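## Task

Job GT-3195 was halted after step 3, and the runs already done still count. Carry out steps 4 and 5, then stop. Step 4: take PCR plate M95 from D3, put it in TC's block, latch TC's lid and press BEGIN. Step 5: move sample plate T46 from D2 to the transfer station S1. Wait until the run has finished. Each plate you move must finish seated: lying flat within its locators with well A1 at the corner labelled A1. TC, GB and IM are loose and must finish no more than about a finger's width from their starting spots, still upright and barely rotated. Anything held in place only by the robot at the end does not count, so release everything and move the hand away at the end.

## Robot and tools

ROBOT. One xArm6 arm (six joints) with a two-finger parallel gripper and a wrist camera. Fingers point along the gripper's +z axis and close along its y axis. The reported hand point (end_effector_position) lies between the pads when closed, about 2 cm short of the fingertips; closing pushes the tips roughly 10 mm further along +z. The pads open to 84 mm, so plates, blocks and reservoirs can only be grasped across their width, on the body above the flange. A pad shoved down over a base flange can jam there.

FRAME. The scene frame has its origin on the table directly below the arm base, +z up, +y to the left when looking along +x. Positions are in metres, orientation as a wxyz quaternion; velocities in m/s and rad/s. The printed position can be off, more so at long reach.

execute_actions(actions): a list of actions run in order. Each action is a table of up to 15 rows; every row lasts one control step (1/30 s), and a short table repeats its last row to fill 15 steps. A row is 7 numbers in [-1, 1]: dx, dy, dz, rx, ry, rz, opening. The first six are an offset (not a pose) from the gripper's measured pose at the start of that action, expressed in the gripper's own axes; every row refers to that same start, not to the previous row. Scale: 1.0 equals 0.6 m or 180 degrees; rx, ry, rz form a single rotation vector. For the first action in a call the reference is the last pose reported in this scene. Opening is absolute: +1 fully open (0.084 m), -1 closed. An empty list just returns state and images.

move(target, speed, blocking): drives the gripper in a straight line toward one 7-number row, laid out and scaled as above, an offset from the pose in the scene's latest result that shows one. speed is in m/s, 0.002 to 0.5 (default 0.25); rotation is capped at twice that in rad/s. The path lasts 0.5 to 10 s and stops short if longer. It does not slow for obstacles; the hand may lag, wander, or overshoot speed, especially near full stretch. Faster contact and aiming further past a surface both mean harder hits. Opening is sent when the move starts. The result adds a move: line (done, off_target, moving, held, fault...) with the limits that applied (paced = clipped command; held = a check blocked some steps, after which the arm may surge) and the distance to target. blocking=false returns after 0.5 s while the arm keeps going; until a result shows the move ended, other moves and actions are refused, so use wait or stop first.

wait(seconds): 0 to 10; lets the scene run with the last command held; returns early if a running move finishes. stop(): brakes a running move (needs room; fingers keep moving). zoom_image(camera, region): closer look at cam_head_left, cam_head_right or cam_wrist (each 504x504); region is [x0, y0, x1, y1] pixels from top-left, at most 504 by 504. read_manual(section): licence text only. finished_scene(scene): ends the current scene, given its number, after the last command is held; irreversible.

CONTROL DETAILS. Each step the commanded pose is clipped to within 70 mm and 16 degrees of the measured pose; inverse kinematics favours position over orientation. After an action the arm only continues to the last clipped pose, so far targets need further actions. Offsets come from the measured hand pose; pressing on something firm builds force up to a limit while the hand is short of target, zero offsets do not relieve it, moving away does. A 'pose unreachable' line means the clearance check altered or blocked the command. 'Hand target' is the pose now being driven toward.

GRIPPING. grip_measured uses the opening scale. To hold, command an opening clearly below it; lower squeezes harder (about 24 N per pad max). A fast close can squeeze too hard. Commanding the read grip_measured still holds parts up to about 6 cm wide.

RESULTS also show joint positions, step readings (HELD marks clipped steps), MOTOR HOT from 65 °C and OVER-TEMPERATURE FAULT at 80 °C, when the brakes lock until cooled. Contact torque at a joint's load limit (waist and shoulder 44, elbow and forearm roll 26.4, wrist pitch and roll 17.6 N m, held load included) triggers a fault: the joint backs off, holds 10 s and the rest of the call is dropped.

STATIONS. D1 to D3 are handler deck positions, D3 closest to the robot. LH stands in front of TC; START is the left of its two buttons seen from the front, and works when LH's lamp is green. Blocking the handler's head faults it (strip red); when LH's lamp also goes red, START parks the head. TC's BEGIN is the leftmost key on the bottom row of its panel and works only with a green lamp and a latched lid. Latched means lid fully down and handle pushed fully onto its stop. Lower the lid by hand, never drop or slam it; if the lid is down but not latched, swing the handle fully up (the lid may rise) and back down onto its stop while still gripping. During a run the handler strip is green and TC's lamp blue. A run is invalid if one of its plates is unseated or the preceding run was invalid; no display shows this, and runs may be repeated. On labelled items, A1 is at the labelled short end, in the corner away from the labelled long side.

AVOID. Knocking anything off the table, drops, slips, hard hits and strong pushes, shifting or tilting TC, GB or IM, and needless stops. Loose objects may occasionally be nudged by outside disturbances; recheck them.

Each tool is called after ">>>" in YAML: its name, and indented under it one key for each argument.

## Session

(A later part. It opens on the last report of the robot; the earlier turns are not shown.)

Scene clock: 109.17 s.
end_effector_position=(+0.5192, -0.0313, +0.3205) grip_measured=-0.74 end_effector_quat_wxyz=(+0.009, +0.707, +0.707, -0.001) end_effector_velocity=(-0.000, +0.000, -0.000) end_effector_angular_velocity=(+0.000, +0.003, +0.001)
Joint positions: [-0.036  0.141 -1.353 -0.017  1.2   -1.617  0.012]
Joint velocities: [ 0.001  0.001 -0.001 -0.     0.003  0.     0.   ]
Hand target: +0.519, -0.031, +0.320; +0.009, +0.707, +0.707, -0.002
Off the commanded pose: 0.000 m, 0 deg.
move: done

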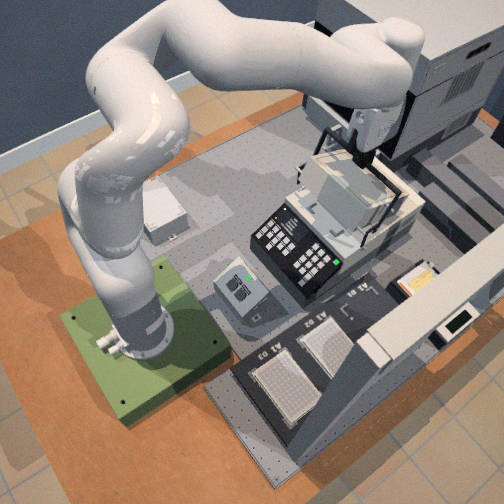

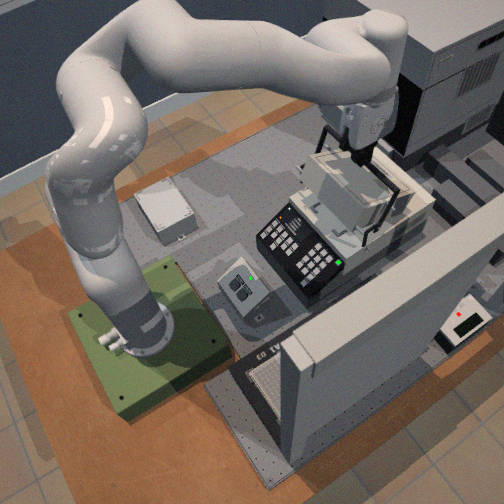

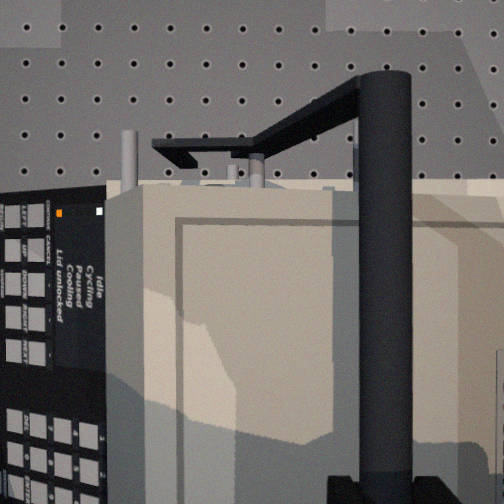

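>>> move:
  target: [0,0.055,-0.06,-0.08,0,0,-0.95]
  speed: 0.025

Scene clock: 123.50 s.
end_effector_position=(+0.5518, -0.0307, +0.3571) grip_measured=-0.74 end_effector_quat_wxyz=(+0.098, +0.700, +0.702, +0.087) end_effector_velocity=(+0.001, +0.001, +0.000) end_effector_angular_velocity=(+0.000, -0.003, +0.002)
Joint positions: [-0.038  0.042 -1.258 -0.002  0.952 -1.626  0.011]
Joint velocities: [ 0.002 -0.     0.001  0.    -0.004 -0.    -0.   ]
Hand target: +0.552, -0.031, +0.357; +0.098, +0.700, +0.702, +0.087
Off the commanded pose: 0.000 m, 0 deg.
move: done

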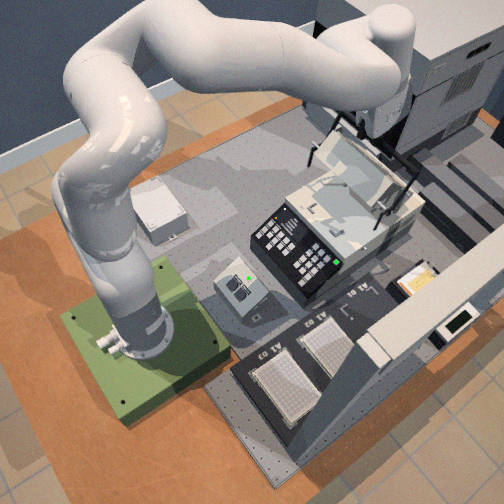

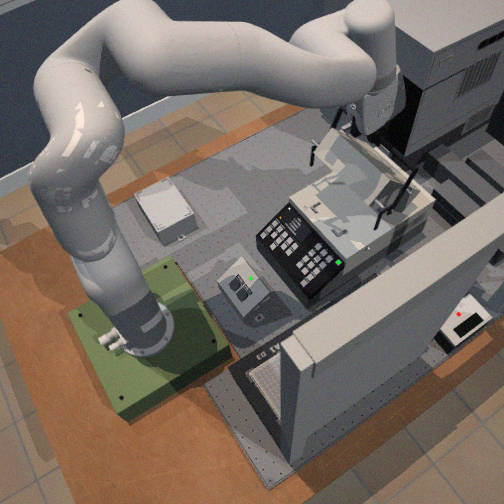

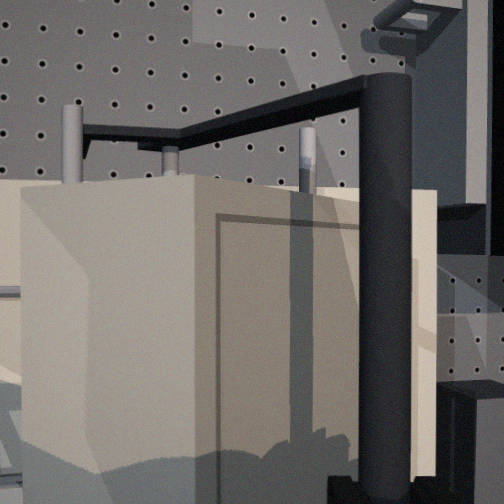

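>>> move:
  target: [0,0.08,-0.04,-0.03,0,0,-0.95]
  speed: 0.025

Scene clock: 129.60 s.
end_effector_position=(+0.5922, -0.0301, +0.3933) grip_measured=-0.74 end_effector_quat_wxyz=(+0.131, +0.695, +0.697, +0.121) end_effector_velocity=(+0.001, +0.001, +0.004) end_effector_angular_velocity=(+0.000, -0.009, +0.000)
Joint positions: [-0.034  0.103 -1.395  0.003  0.932 -1.626  0.011]
Joint velocities: [ 0.001 -0.003 -0.004  0.    -0.002  0.001  0.   ]
Hand target: +0.592, -0.030, +0.393; +0.131, +0.695, +0.697, +0.120
Off the commanded pose: 0.001 m, 0 deg.
move: done

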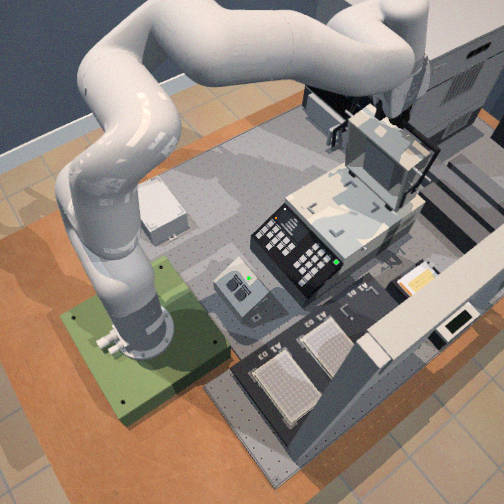

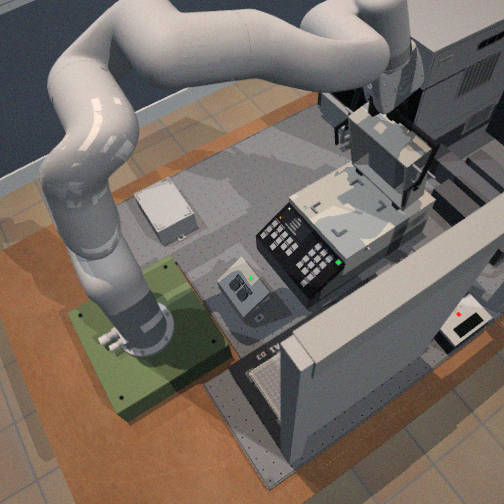

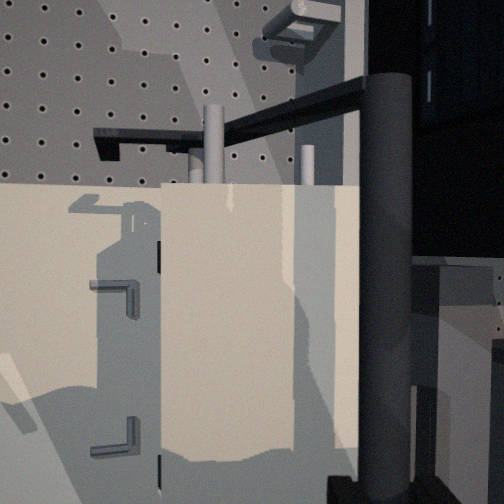

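Nearly vertical. A bit further back.

>>> move:
  target: [0,0.06,0.02,-0.03,0,0,-0.95]
  speed: 0.02

Scene clock: 133.53 s.
end_effector_position=(+0.6295, -0.0299, +0.3927) grip_measured=-0.74 end_effector_quat_wxyz=(+0.162, +0.688, +0.691, +0.152) end_effector_velocity=(+0.002, -0.000, +0.000) end_effector_angular_velocity=(-0.000, -0.005, +0.000)
Joint positions: [-0.032  0.175 -1.441  0.01   0.817 -1.628  0.011]
Joint velocities: [-0.     0.003 -0.002  0.    -0.005 -0.001  0.   ]
Hand target: +0.630, -0.030, +0.395; +0.164, +0.688, +0.690, +0.154
Off the commanded pose: 0.002 m, 0 deg.
move: done

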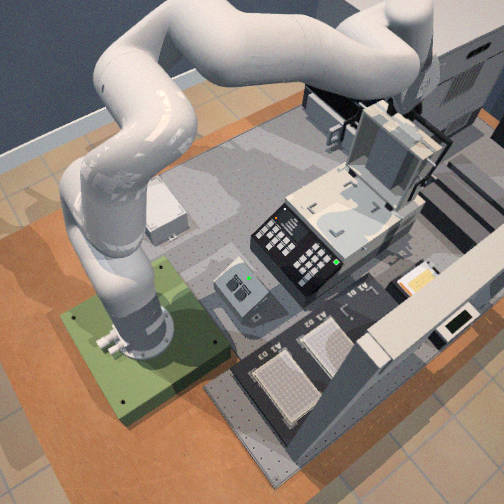

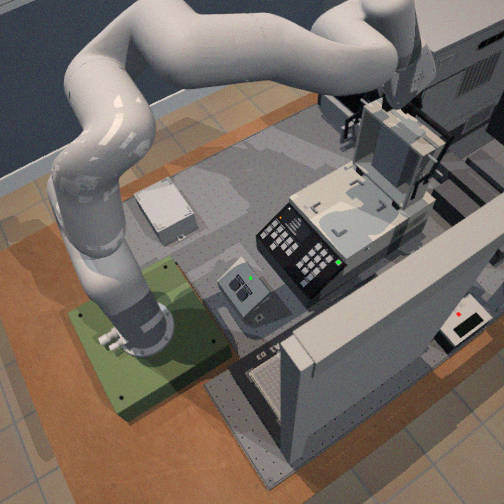

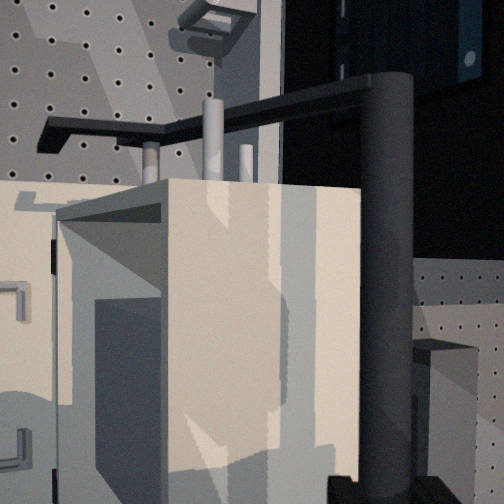

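>>> move:
  target: [0,0,0,0,0,0,-0.3]

>>> move:
  target: [0,0,-0.1,0,0,0,-0.3]
  speed: 0.05

Scene clock: 136.30 s.
end_effector_position=(+0.6296, -0.0300, +0.3930) grip_measured=-0.32 end_effector_quat_wxyz=(+0.162, +0.688, +0.690, +0.153) end_effector_velocity=(-0.000, +0.000, -0.003) end_effector_angular_velocity=(+0.000, +0.005, +0.001)
Joint positions: [-0.032  0.175 -1.442  0.01   0.816 -1.628  0.03 ]
Joint velocities: [ 0.001  0.003  0.001 -0.     0.001 -0.    -0.   ]
Hand target: +0.630, -0.030, +0.393; +0.162, +0.688, +0.691, +0.152
Off the commanded pose: 0.000 m, 0 deg.
move: done

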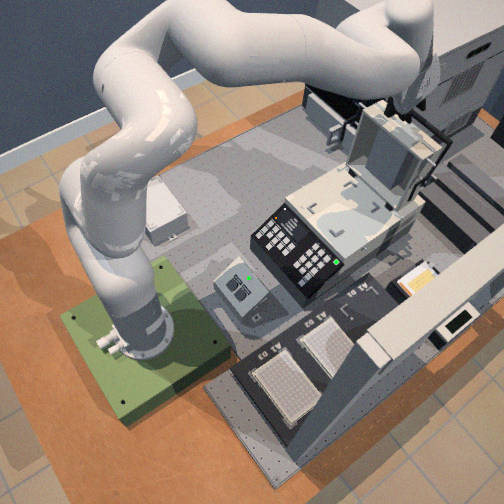

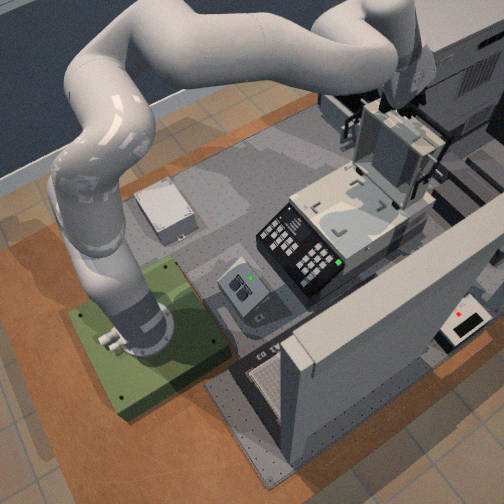

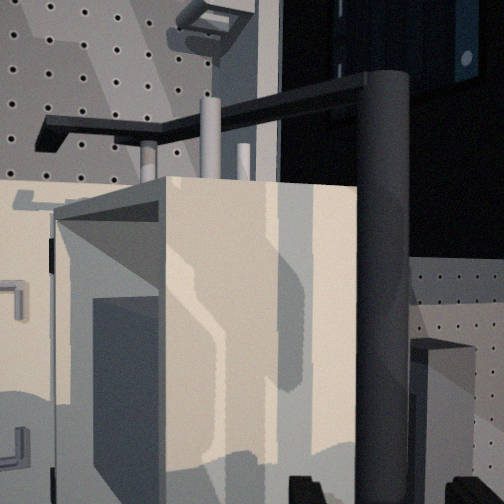

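Scene clock: 137.80 s.
end_effector_position=(+0.6036, -0.0292, +0.4468) grip_measured=-0.32 end_effector_quat_wxyz=(+0.162, +0.688, +0.691, +0.152) end_effector_velocity=(-0.001, +0.000, -0.005) end_effector_angular_velocity=(+0.001, +0.011, -0.000)
Joint positions: [-0.033  0.078 -1.473  0.009  0.946 -1.628  0.03 ]
Joint velocities: [ 0.     0.003  0.004  0.     0.004  0.001 -0.   ]
Hand target: +0.604, -0.029, +0.447; +0.162, +0.688, +0.690, +0.153
Off the commanded pose: 0.000 m, 0 deg.
move: done

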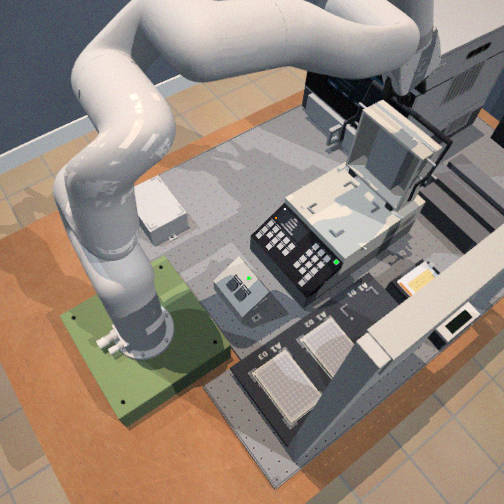

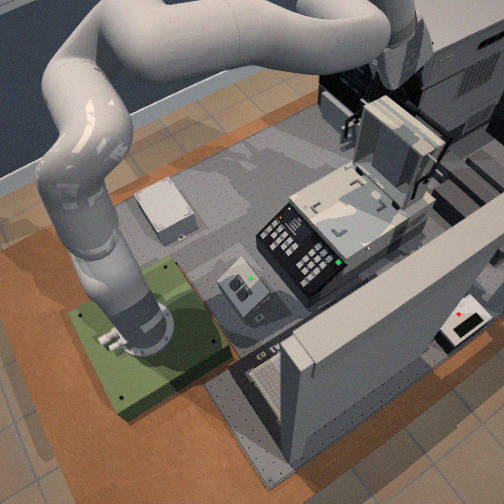

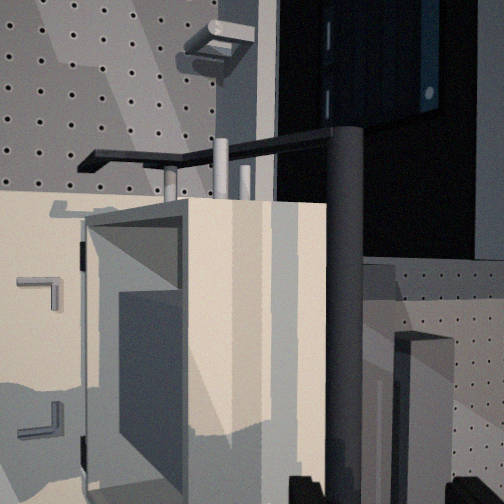

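>>> move:
  target: [-0.117,-0.559,0.008,0.1425,0,0,1]
  speed: 0.2

>>> move:
  target: [-0.2,-0.185,0.2,0,0,0,1]
  speed: 0.15

Scene clock: 147.10 s.
end_effector_position=(+0.3037, -0.1023, +0.2986) grip_measured=+1.00 end_effector_quat_wxyz=(+0.006, +0.707, +0.707, -0.005) end_effector_velocity=(-0.001, +0.001, -0.001) end_effector_angular_velocity=(-0.000, +0.001, +0.002)
Joint positions: [-0.297 -0.548 -0.612 -0.017  1.153 -1.877  0.084]
Joint velocities: [ 0.001 -0.004  0.004 -0.001  0.001 -0.002 -0.   ]
Hand target: +0.303, -0.102, +0.299; +0.006, +0.707, +0.707, -0.005
Off the commanded pose: 0.001 m, 0 deg.
move: done

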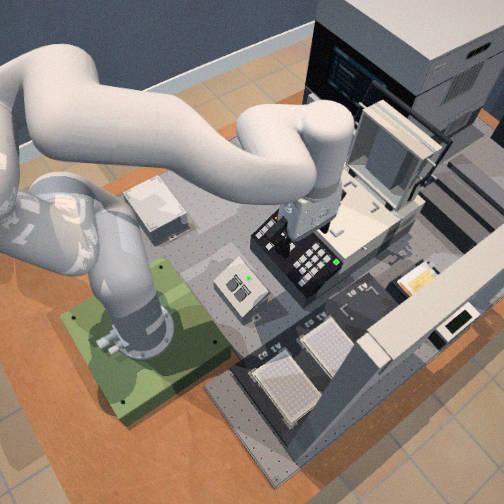

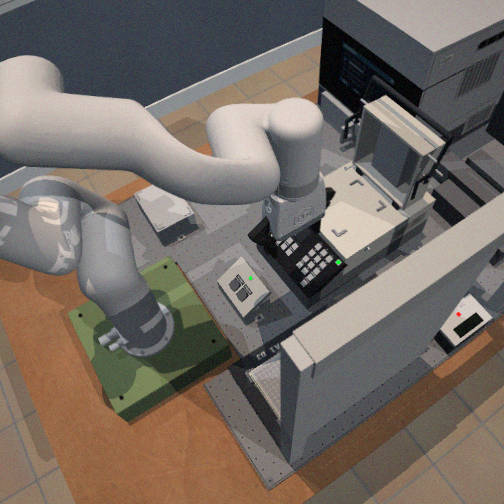

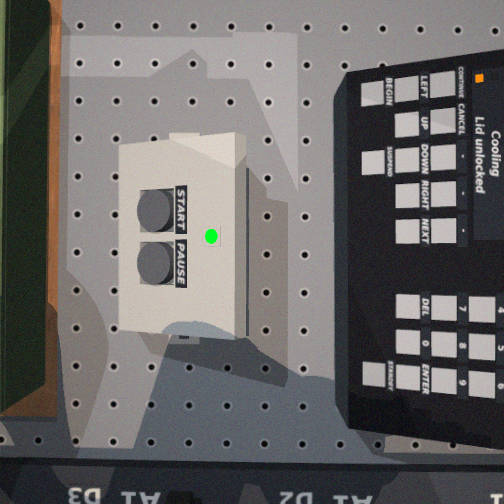

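Scene clock: 148.90 s.
end_effector_position=(+0.1930, -0.2247, +0.1809) grip_measured=+1.00 end_effector_quat_wxyz=(+0.007, +0.707, +0.707, -0.006) end_effector_velocity=(-0.001, -0.001, -0.001) end_effector_angular_velocity=(+0.001, -0.000, -0.000)
Joint positions: [-0.838 -0.458 -0.312 -0.016  0.754 -2.414  0.084]
Joint velocities: [-0.003  0.002  0.001  0.001 -0.003 -0.004  0.   ]
Hand target: +0.193, -0.225, +0.181; +0.006, +0.707, +0.707, -0.006
Off the commanded pose: 0.001 m, 0 deg.
move: done

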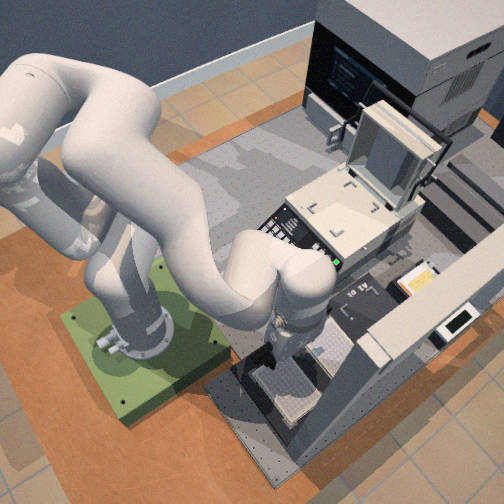

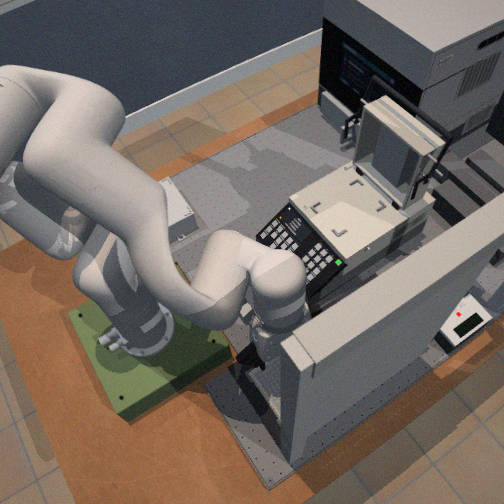

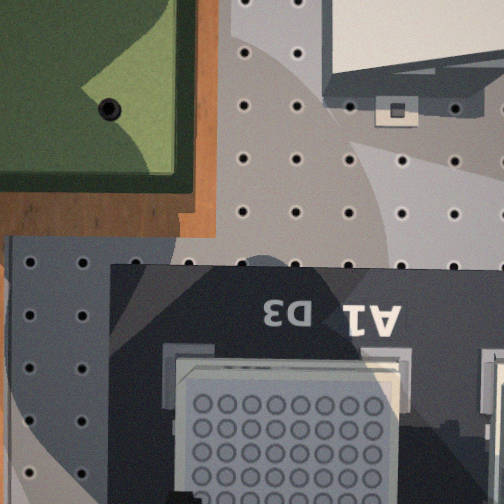

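>>> move:
  target: [-0.062,-0.028,0.125,0,0,0,1]
  speed: 0.05

Scene clock: 157.97 s.
end_effector_position=(+0.1762, -0.2634, +0.1067) grip_measured=+1.00 end_effector_quat_wxyz=(+0.007, +0.707, +0.707, -0.006) end_effector_velocity=(+0.000, -0.001, -0.000) end_effector_angular_velocity=(-0.002, -0.001, +0.001)
Joint positions: [-0.962 -0.118 -0.325 -0.024  0.426 -2.528  0.084]
Joint velocities: [-0.001  0.003 -0.002  0.    -0.003 -0.001 -0.   ]
Hand target: +0.176, -0.263, +0.107; +0.007, +0.707, +0.707, -0.006
Off the commanded pose: 0.000 m, 0 deg.
move: done

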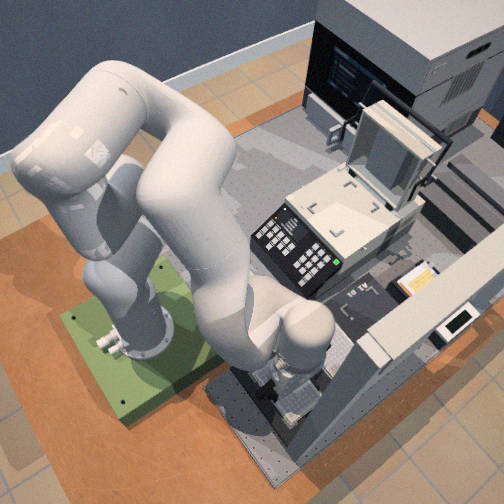

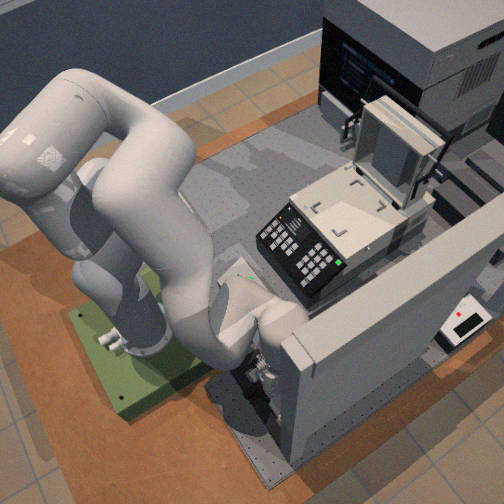

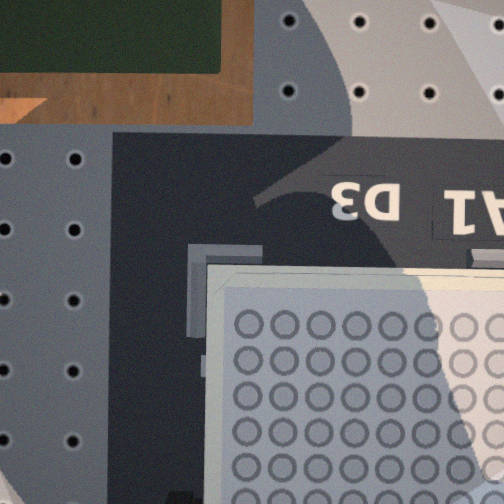

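>>> move:
  target: [0,0,0.03,0,0,0,1]
  speed: 0.015

>>> move:
  target: [0,0,0,0,0,0,0.5]

>>> move:
  target: [0,0,-0.05,0,0,0,0.5]
  speed: 0.03

Scene clock: 163.00 s.
end_effector_position=(+0.1762, -0.2636, +0.0888) grip_measured=+1.00 end_effector_quat_wxyz=(+0.007, +0.707, +0.707, -0.006) end_effector_velocity=(+0.001, -0.000, -0.001) end_effector_angular_velocity=(-0.002, -0.001, +0.001)
Joint positions: [-0.964 -0.042 -0.325 -0.028  0.35  -2.525  0.084]
Joint velocities: [ 0.001  0.004 -0.    -0.001 -0.006  0.001  0.   ]
Hand target: +0.176, -0.264, +0.089; +0.007, +0.707, +0.707, -0.006
Off the commanded pose: 0.000 m, 0 deg.
move: done

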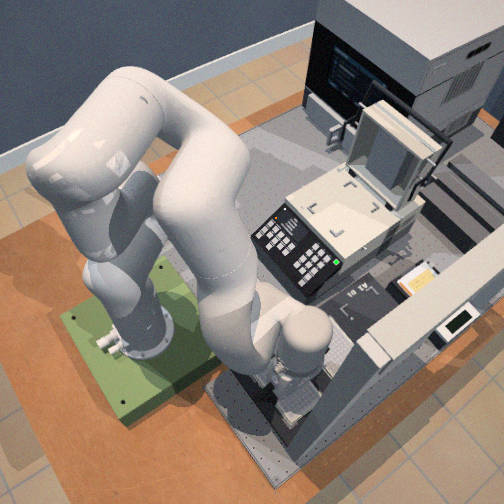

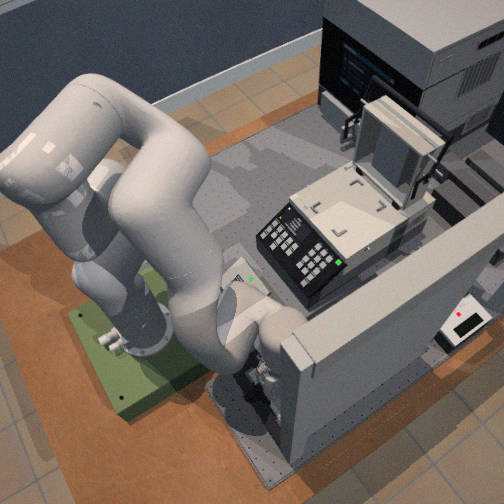

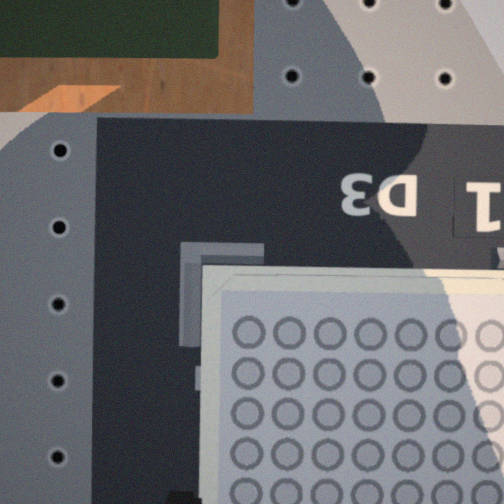

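Scene clock: 163.50 s.
end_effector_position=(+0.1763, -0.2638, +0.0891) grip_measured=+0.80 end_effector_quat_wxyz=(+0.007, +0.707, +0.707, -0.006) end_effector_velocity=(+0.000, +0.000, -0.001) end_effector_angular_velocity=(+0.001, +0.001, +0.002)
Joint positions: [-0.964 -0.043 -0.325 -0.028  0.35  -2.525  0.077]
Joint velocities: [ 0.001  0.003 -0.001 -0.    -0.001 -0.001  0.   ]
Hand target: +0.176, -0.264, +0.089; +0.007, +0.707, +0.707, -0.006
Off the commanded pose: 0.000 m, 0 deg.
move: done

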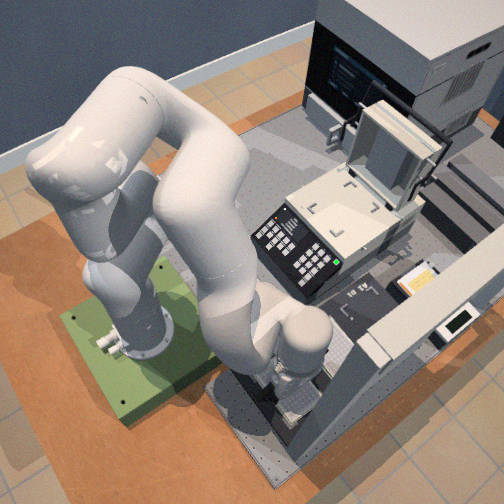

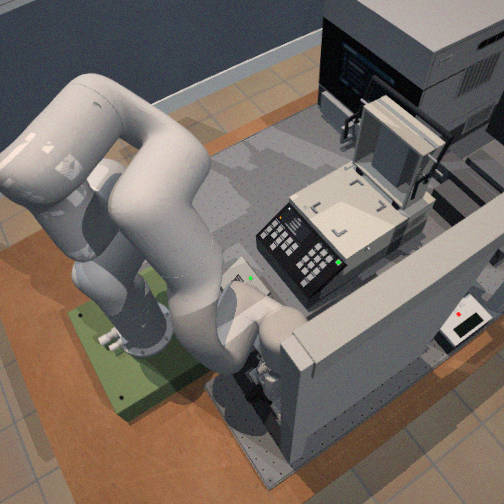

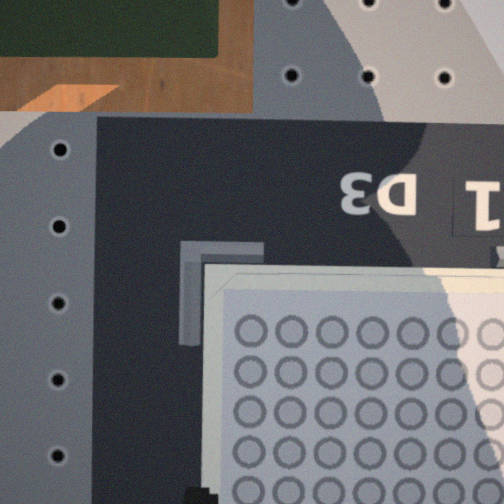

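Scene clock: 165.03 s.
end_effector_position=(+0.1760, -0.2631, +0.1188) grip_measured=+0.49 end_effector_quat_wxyz=(+0.007, +0.707, +0.707, -0.006) end_effector_velocity=(+0.002, -0.002, +0.002) end_effector_angular_velocity=(-0.006, -0.004, +0.003)
Joint positions: [-0.961 -0.167 -0.327 -0.021  0.477 -2.53   0.065]
Joint velocities: [ 0.003 -0.001 -0.004  0.    -0.002 -0.001  0.   ]
Hand target: +0.176, -0.263, +0.119; +0.007, +0.707, +0.707, -0.006
Off the commanded pose: 0.000 m, 0 deg.
move: done

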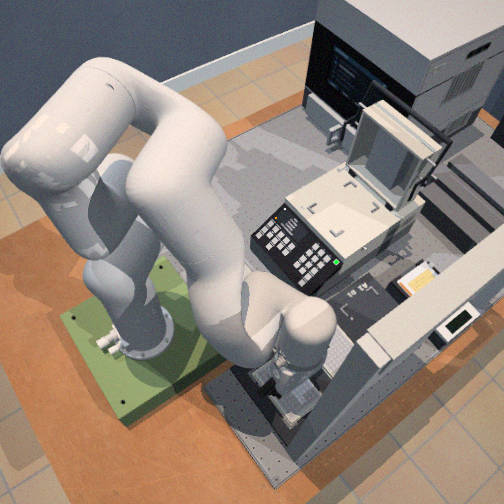

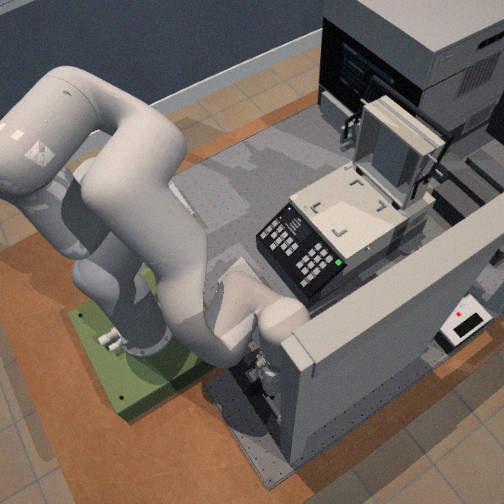

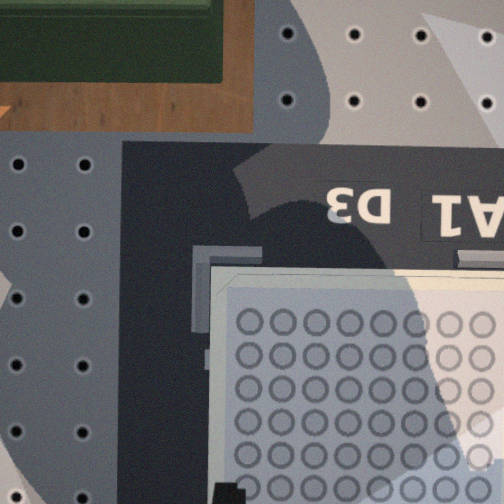

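>>> move:
  target: [0,0,0.059,0,0,0,1]
  speed: 0.02

>>> move:
  target: [0,0,0,0,0,0,0.6]

>>> wait:
  seconds: 1

Scene clock: 171.57 s.
end_effector_position=(+0.1760, -0.2637, +0.0835) grip_measured=+1.00 end_effector_quat_wxyz=(+0.007, +0.707, +0.707, -0.006) end_effector_velocity=(+0.001, -0.001, +0.000) end_effector_angular_velocity=(-0.004, -0.002, +0.000)
Joint positions: [-0.965 -0.019 -0.326 -0.03   0.328 -2.523  0.084]
Joint velocities: [-0.     0.002 -0.002 -0.001 -0.004 -0.     0.   ]
Hand target: +0.176, -0.264, +0.083; +0.007, +0.707, +0.707, -0.006
Off the commanded pose: 0.000 m, 0 deg.
move: done

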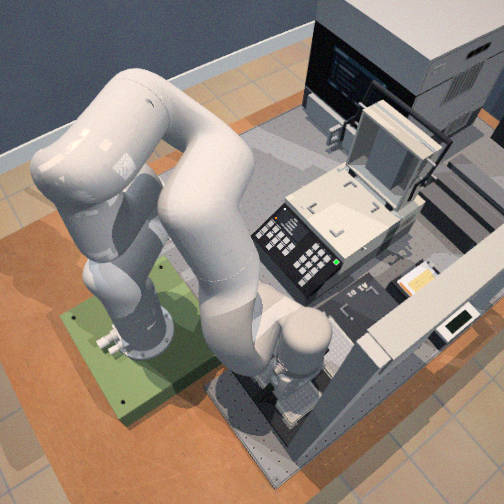

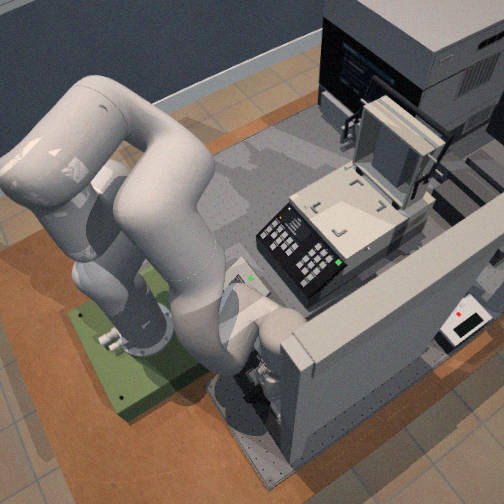

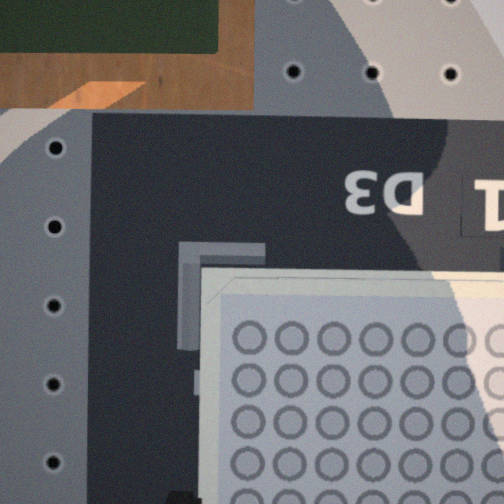

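Scene clock: 172.07 s.
end_effector_position=(+0.1760, -0.2637, +0.0836) grip_measured=+0.93 end_effector_quat_wxyz=(+0.007, +0.707, +0.707, -0.006) end_effector_velocity=(+0.000, -0.000, +0.000) end_effector_angular_velocity=(-0.001, -0.001, -0.000)
Joint positions: [-0.965 -0.02  -0.326 -0.03   0.328 -2.523  0.081]
Joint velocities: [-0.    -0.    -0.     0.    -0.001 -0.     0.   ]
Hand target: +0.176, -0.264, +0.083; +0.007, +0.707, +0.707, -0.006
Off the commanded pose: 0.000 m, 0 deg.
move: done

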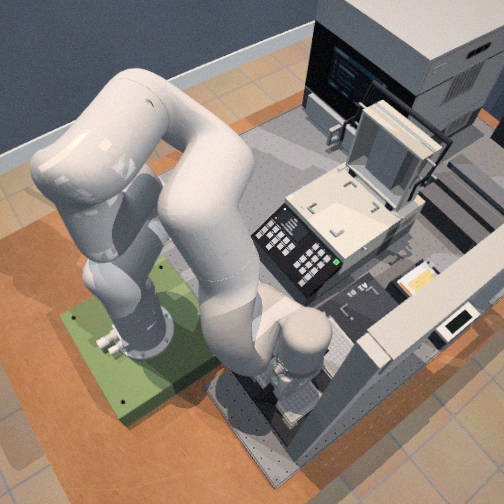

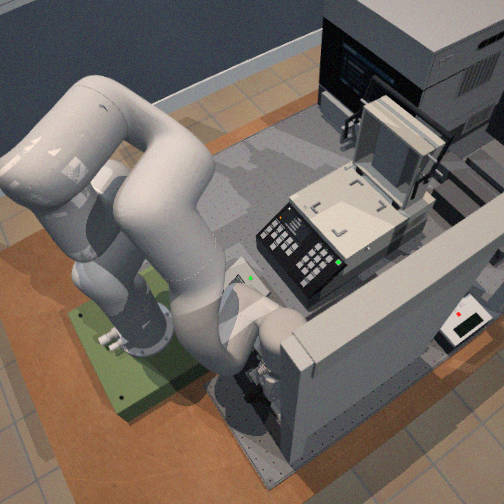

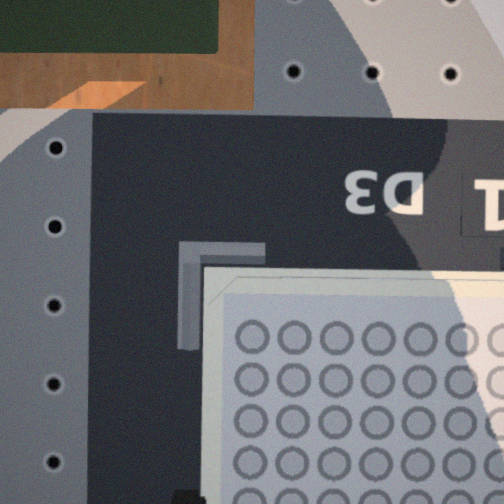

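Scene clock: 173.07 s.
end_effector_position=(+0.1760, -0.2637, +0.0835) grip_measured=+0.93 end_effector_quat_wxyz=(+0.007, +0.707, +0.707, -0.006) end_effector_velocity=(+0.001, +0.000, -0.000) end_effector_angular_velocity=(-0.000, -0.000, +0.003)
Joint positions: [-0.965 -0.019 -0.326 -0.03   0.328 -2.523  0.082]
Joint velocities: [ 0.003  0.    -0.     0.    -0.    -0.     0.   ]
Hand target: +0.176, -0.264, +0.083; +0.007, +0.707, +0.707, -0.006
Off the commanded pose: 0.000 m, 0 deg.
wait: 1.00 s; at rest by 0.17 s

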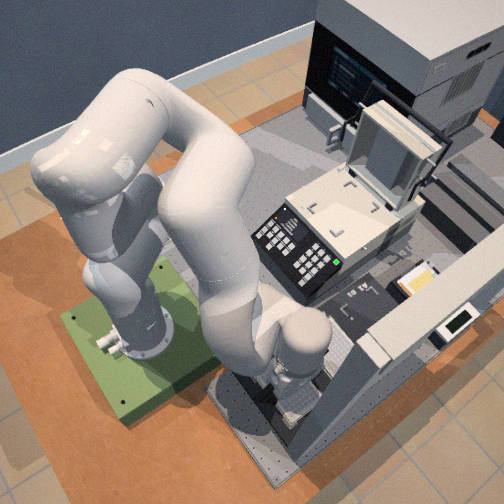

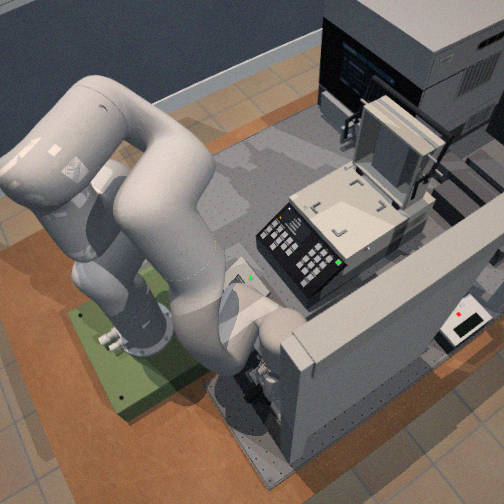

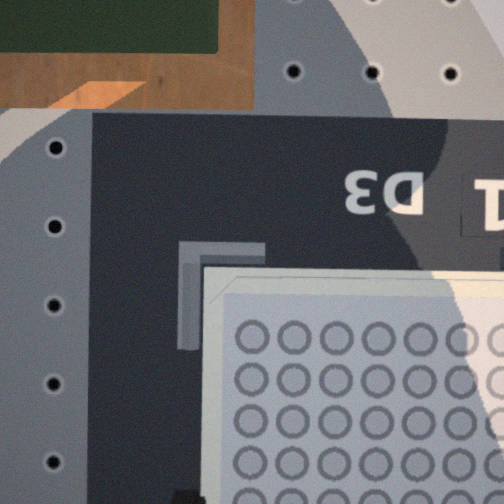

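>>> move:
  target: [0,0,-0.03,0,0,0,0.5]
  speed: 0.02

Scene clock: 177.57 s.
end_effector_position=(+0.1760, -0.2634, +0.1014) grip_measured=+0.93 end_effector_quat_wxyz=(+0.007, +0.707, +0.707, -0.006) end_effector_velocity=(-0.001, +0.001, -0.000) end_effector_angular_velocity=(+0.004, +0.003, -0.001)
Joint positions: [-0.963 -0.096 -0.324 -0.025  0.404 -2.527  0.081]
Joint velocities: [-0.001 -0.001  0.002  0.     0.005 -0.    -0.   ]
Hand target: +0.176, -0.263, +0.102; +0.007, +0.707, +0.707, -0.006
Off the commanded pose: 0.000 m, 0 deg.
move: done

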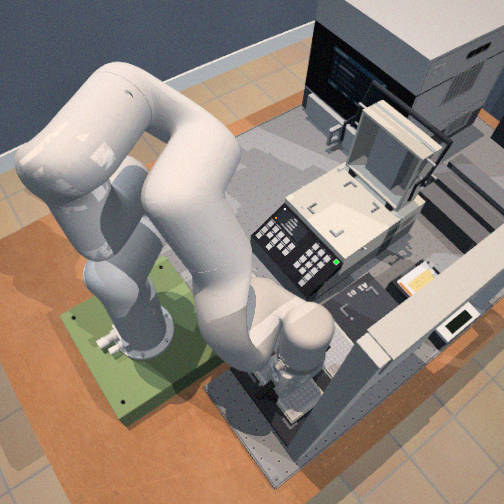

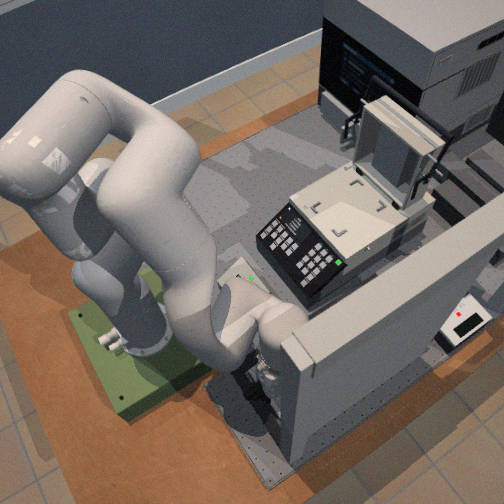

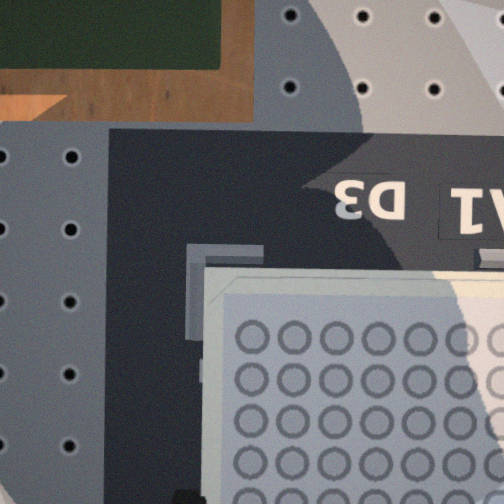

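>>> move:
  target: [0.2,0.1,-0.25,0,0,0,0.5]
  speed: 0.1

>>> move:
  target: [0.19,0.42,0,0,0,-0.5,0.5]
  speed: 0.1

Scene clock: 184.83 s.
end_effector_position=(+0.2359, -0.1405, +0.2491) grip_measured=+0.93 end_effector_quat_wxyz=(+0.006, +0.707, +0.707, -0.006) end_effector_velocity=(+0.000, -0.000, +0.001) end_effector_angular_velocity=(-0.001, -0.001, -0.002)
Joint positions: [-0.509 -0.698 -0.37  -0.017  1.058 -2.088  0.081]
Joint velocities: [ 0.    -0.002 -0.003 -0.001  0.003  0.003  0.   ]
Hand target: +0.236, -0.140, +0.249; +0.007, +0.707, +0.707, -0.005
Off the commanded pose: 0.000 m, 0 deg.
move: done

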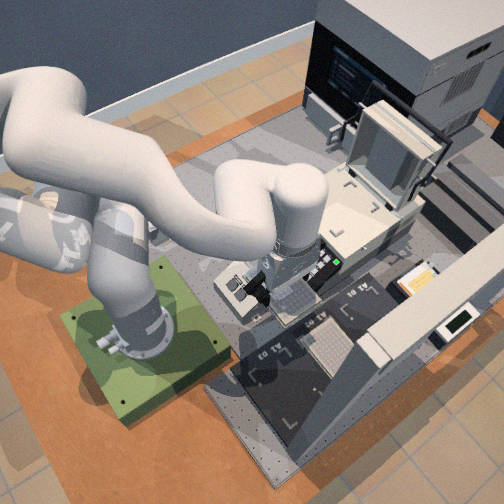

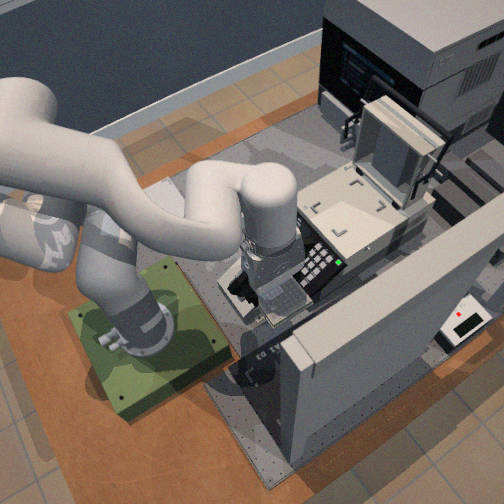

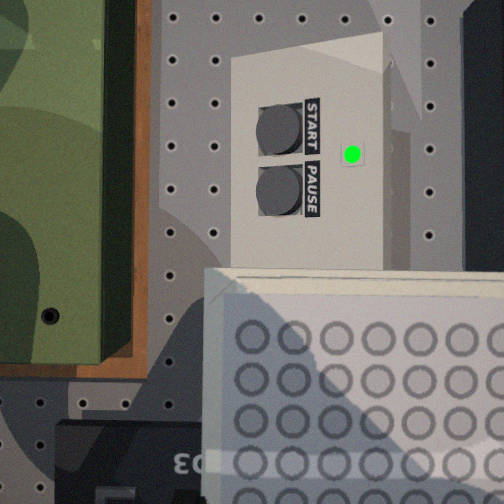

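Scene clock: 193.00 s.
end_effector_position=(+0.4876, -0.0258, +0.2471) grip_measured=+0.93 end_effector_quat_wxyz=(+0.001, +0.000, +1.000, -0.008) end_effector_velocity=(+0.001, -0.000, +0.001) end_effector_angular_velocity=(+0.000, -0.002, +0.003)
Joint positions: [-0.029  0.104 -1.093 -0.02   0.986 -3.175  0.081]
Joint velocities: [-0.     0.001 -0.004  0.     0.001 -0.003 -0.   ]
Hand target: +0.488, -0.026, +0.247; +0.001, +0.000, +1.000, -0.008
Off the commanded pose: 0.001 m, 0 deg.
move: done

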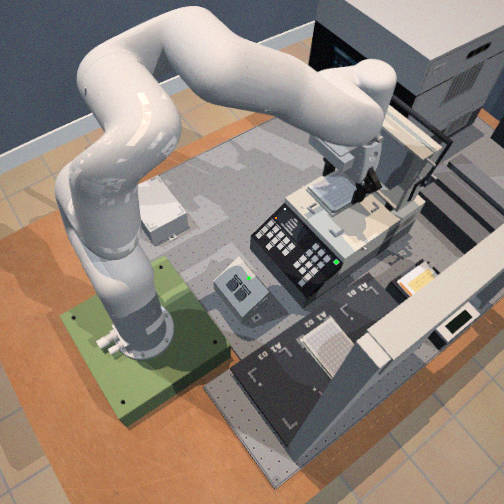

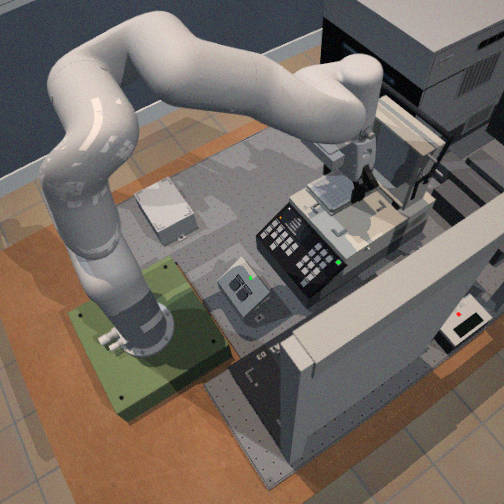

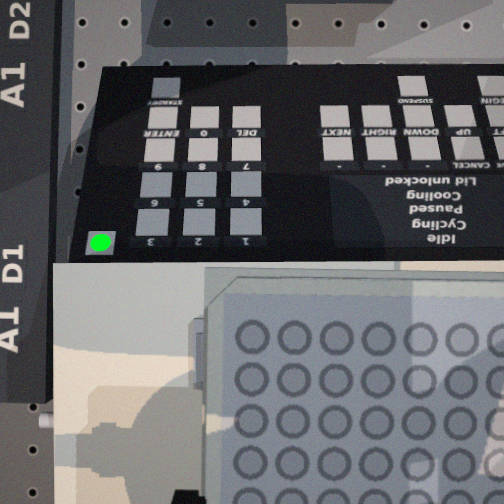

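>>> zoom_image:
  camera: "cam_head_right"
  region: [280,140,450,280]

Region (280, 140, 450, 280) of cam_head_right's 504x504 image, scaled by 2.965, with more detail than that image has; it fills the top 415 rows of this view, and the rest is white.

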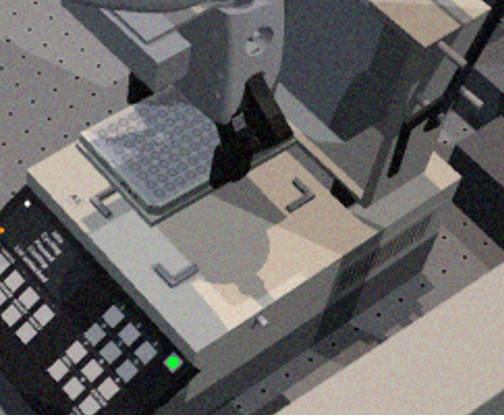

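>>> move:
  target: [-0.025,0,0.075,0,0,0,0.5]
  speed: 0.03

Scene clock: 200.57 s.
end_effector_position=(+0.5026, -0.0265, +0.2022) grip_measured=+0.93 end_effector_quat_wxyz=(+0.001, +0.000, +1.000, -0.008) end_effector_velocity=(+0.002, -0.000, +0.001) end_effector_angular_velocity=(-0.000, -0.005, +0.000)
Joint positions: [-0.03   0.214 -1.097 -0.022  0.88  -3.173  0.081]
Joint velocities: [-0.    -0.001 -0.002  0.    -0.003 -0.     0.   ]
Hand target: +0.503, -0.027, +0.202; +0.001, +0.000, +1.000, -0.008
Off the commanded pose: 0.000 m, 0 deg.
move: done

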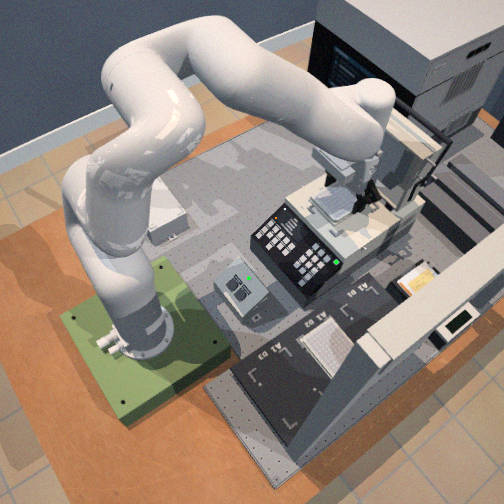

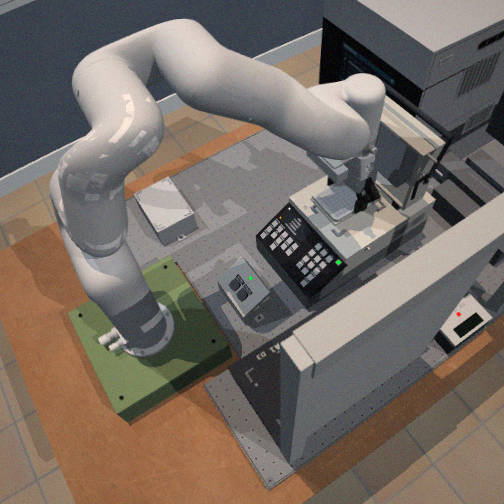

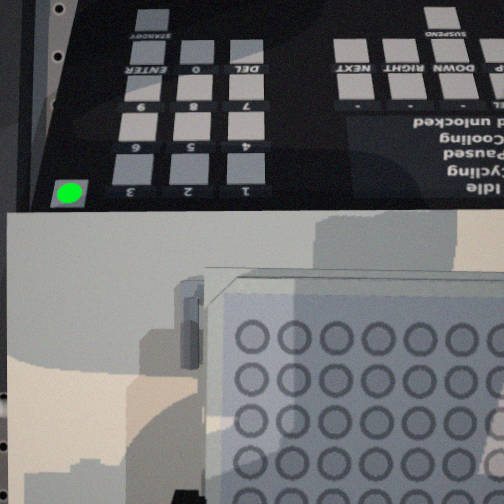

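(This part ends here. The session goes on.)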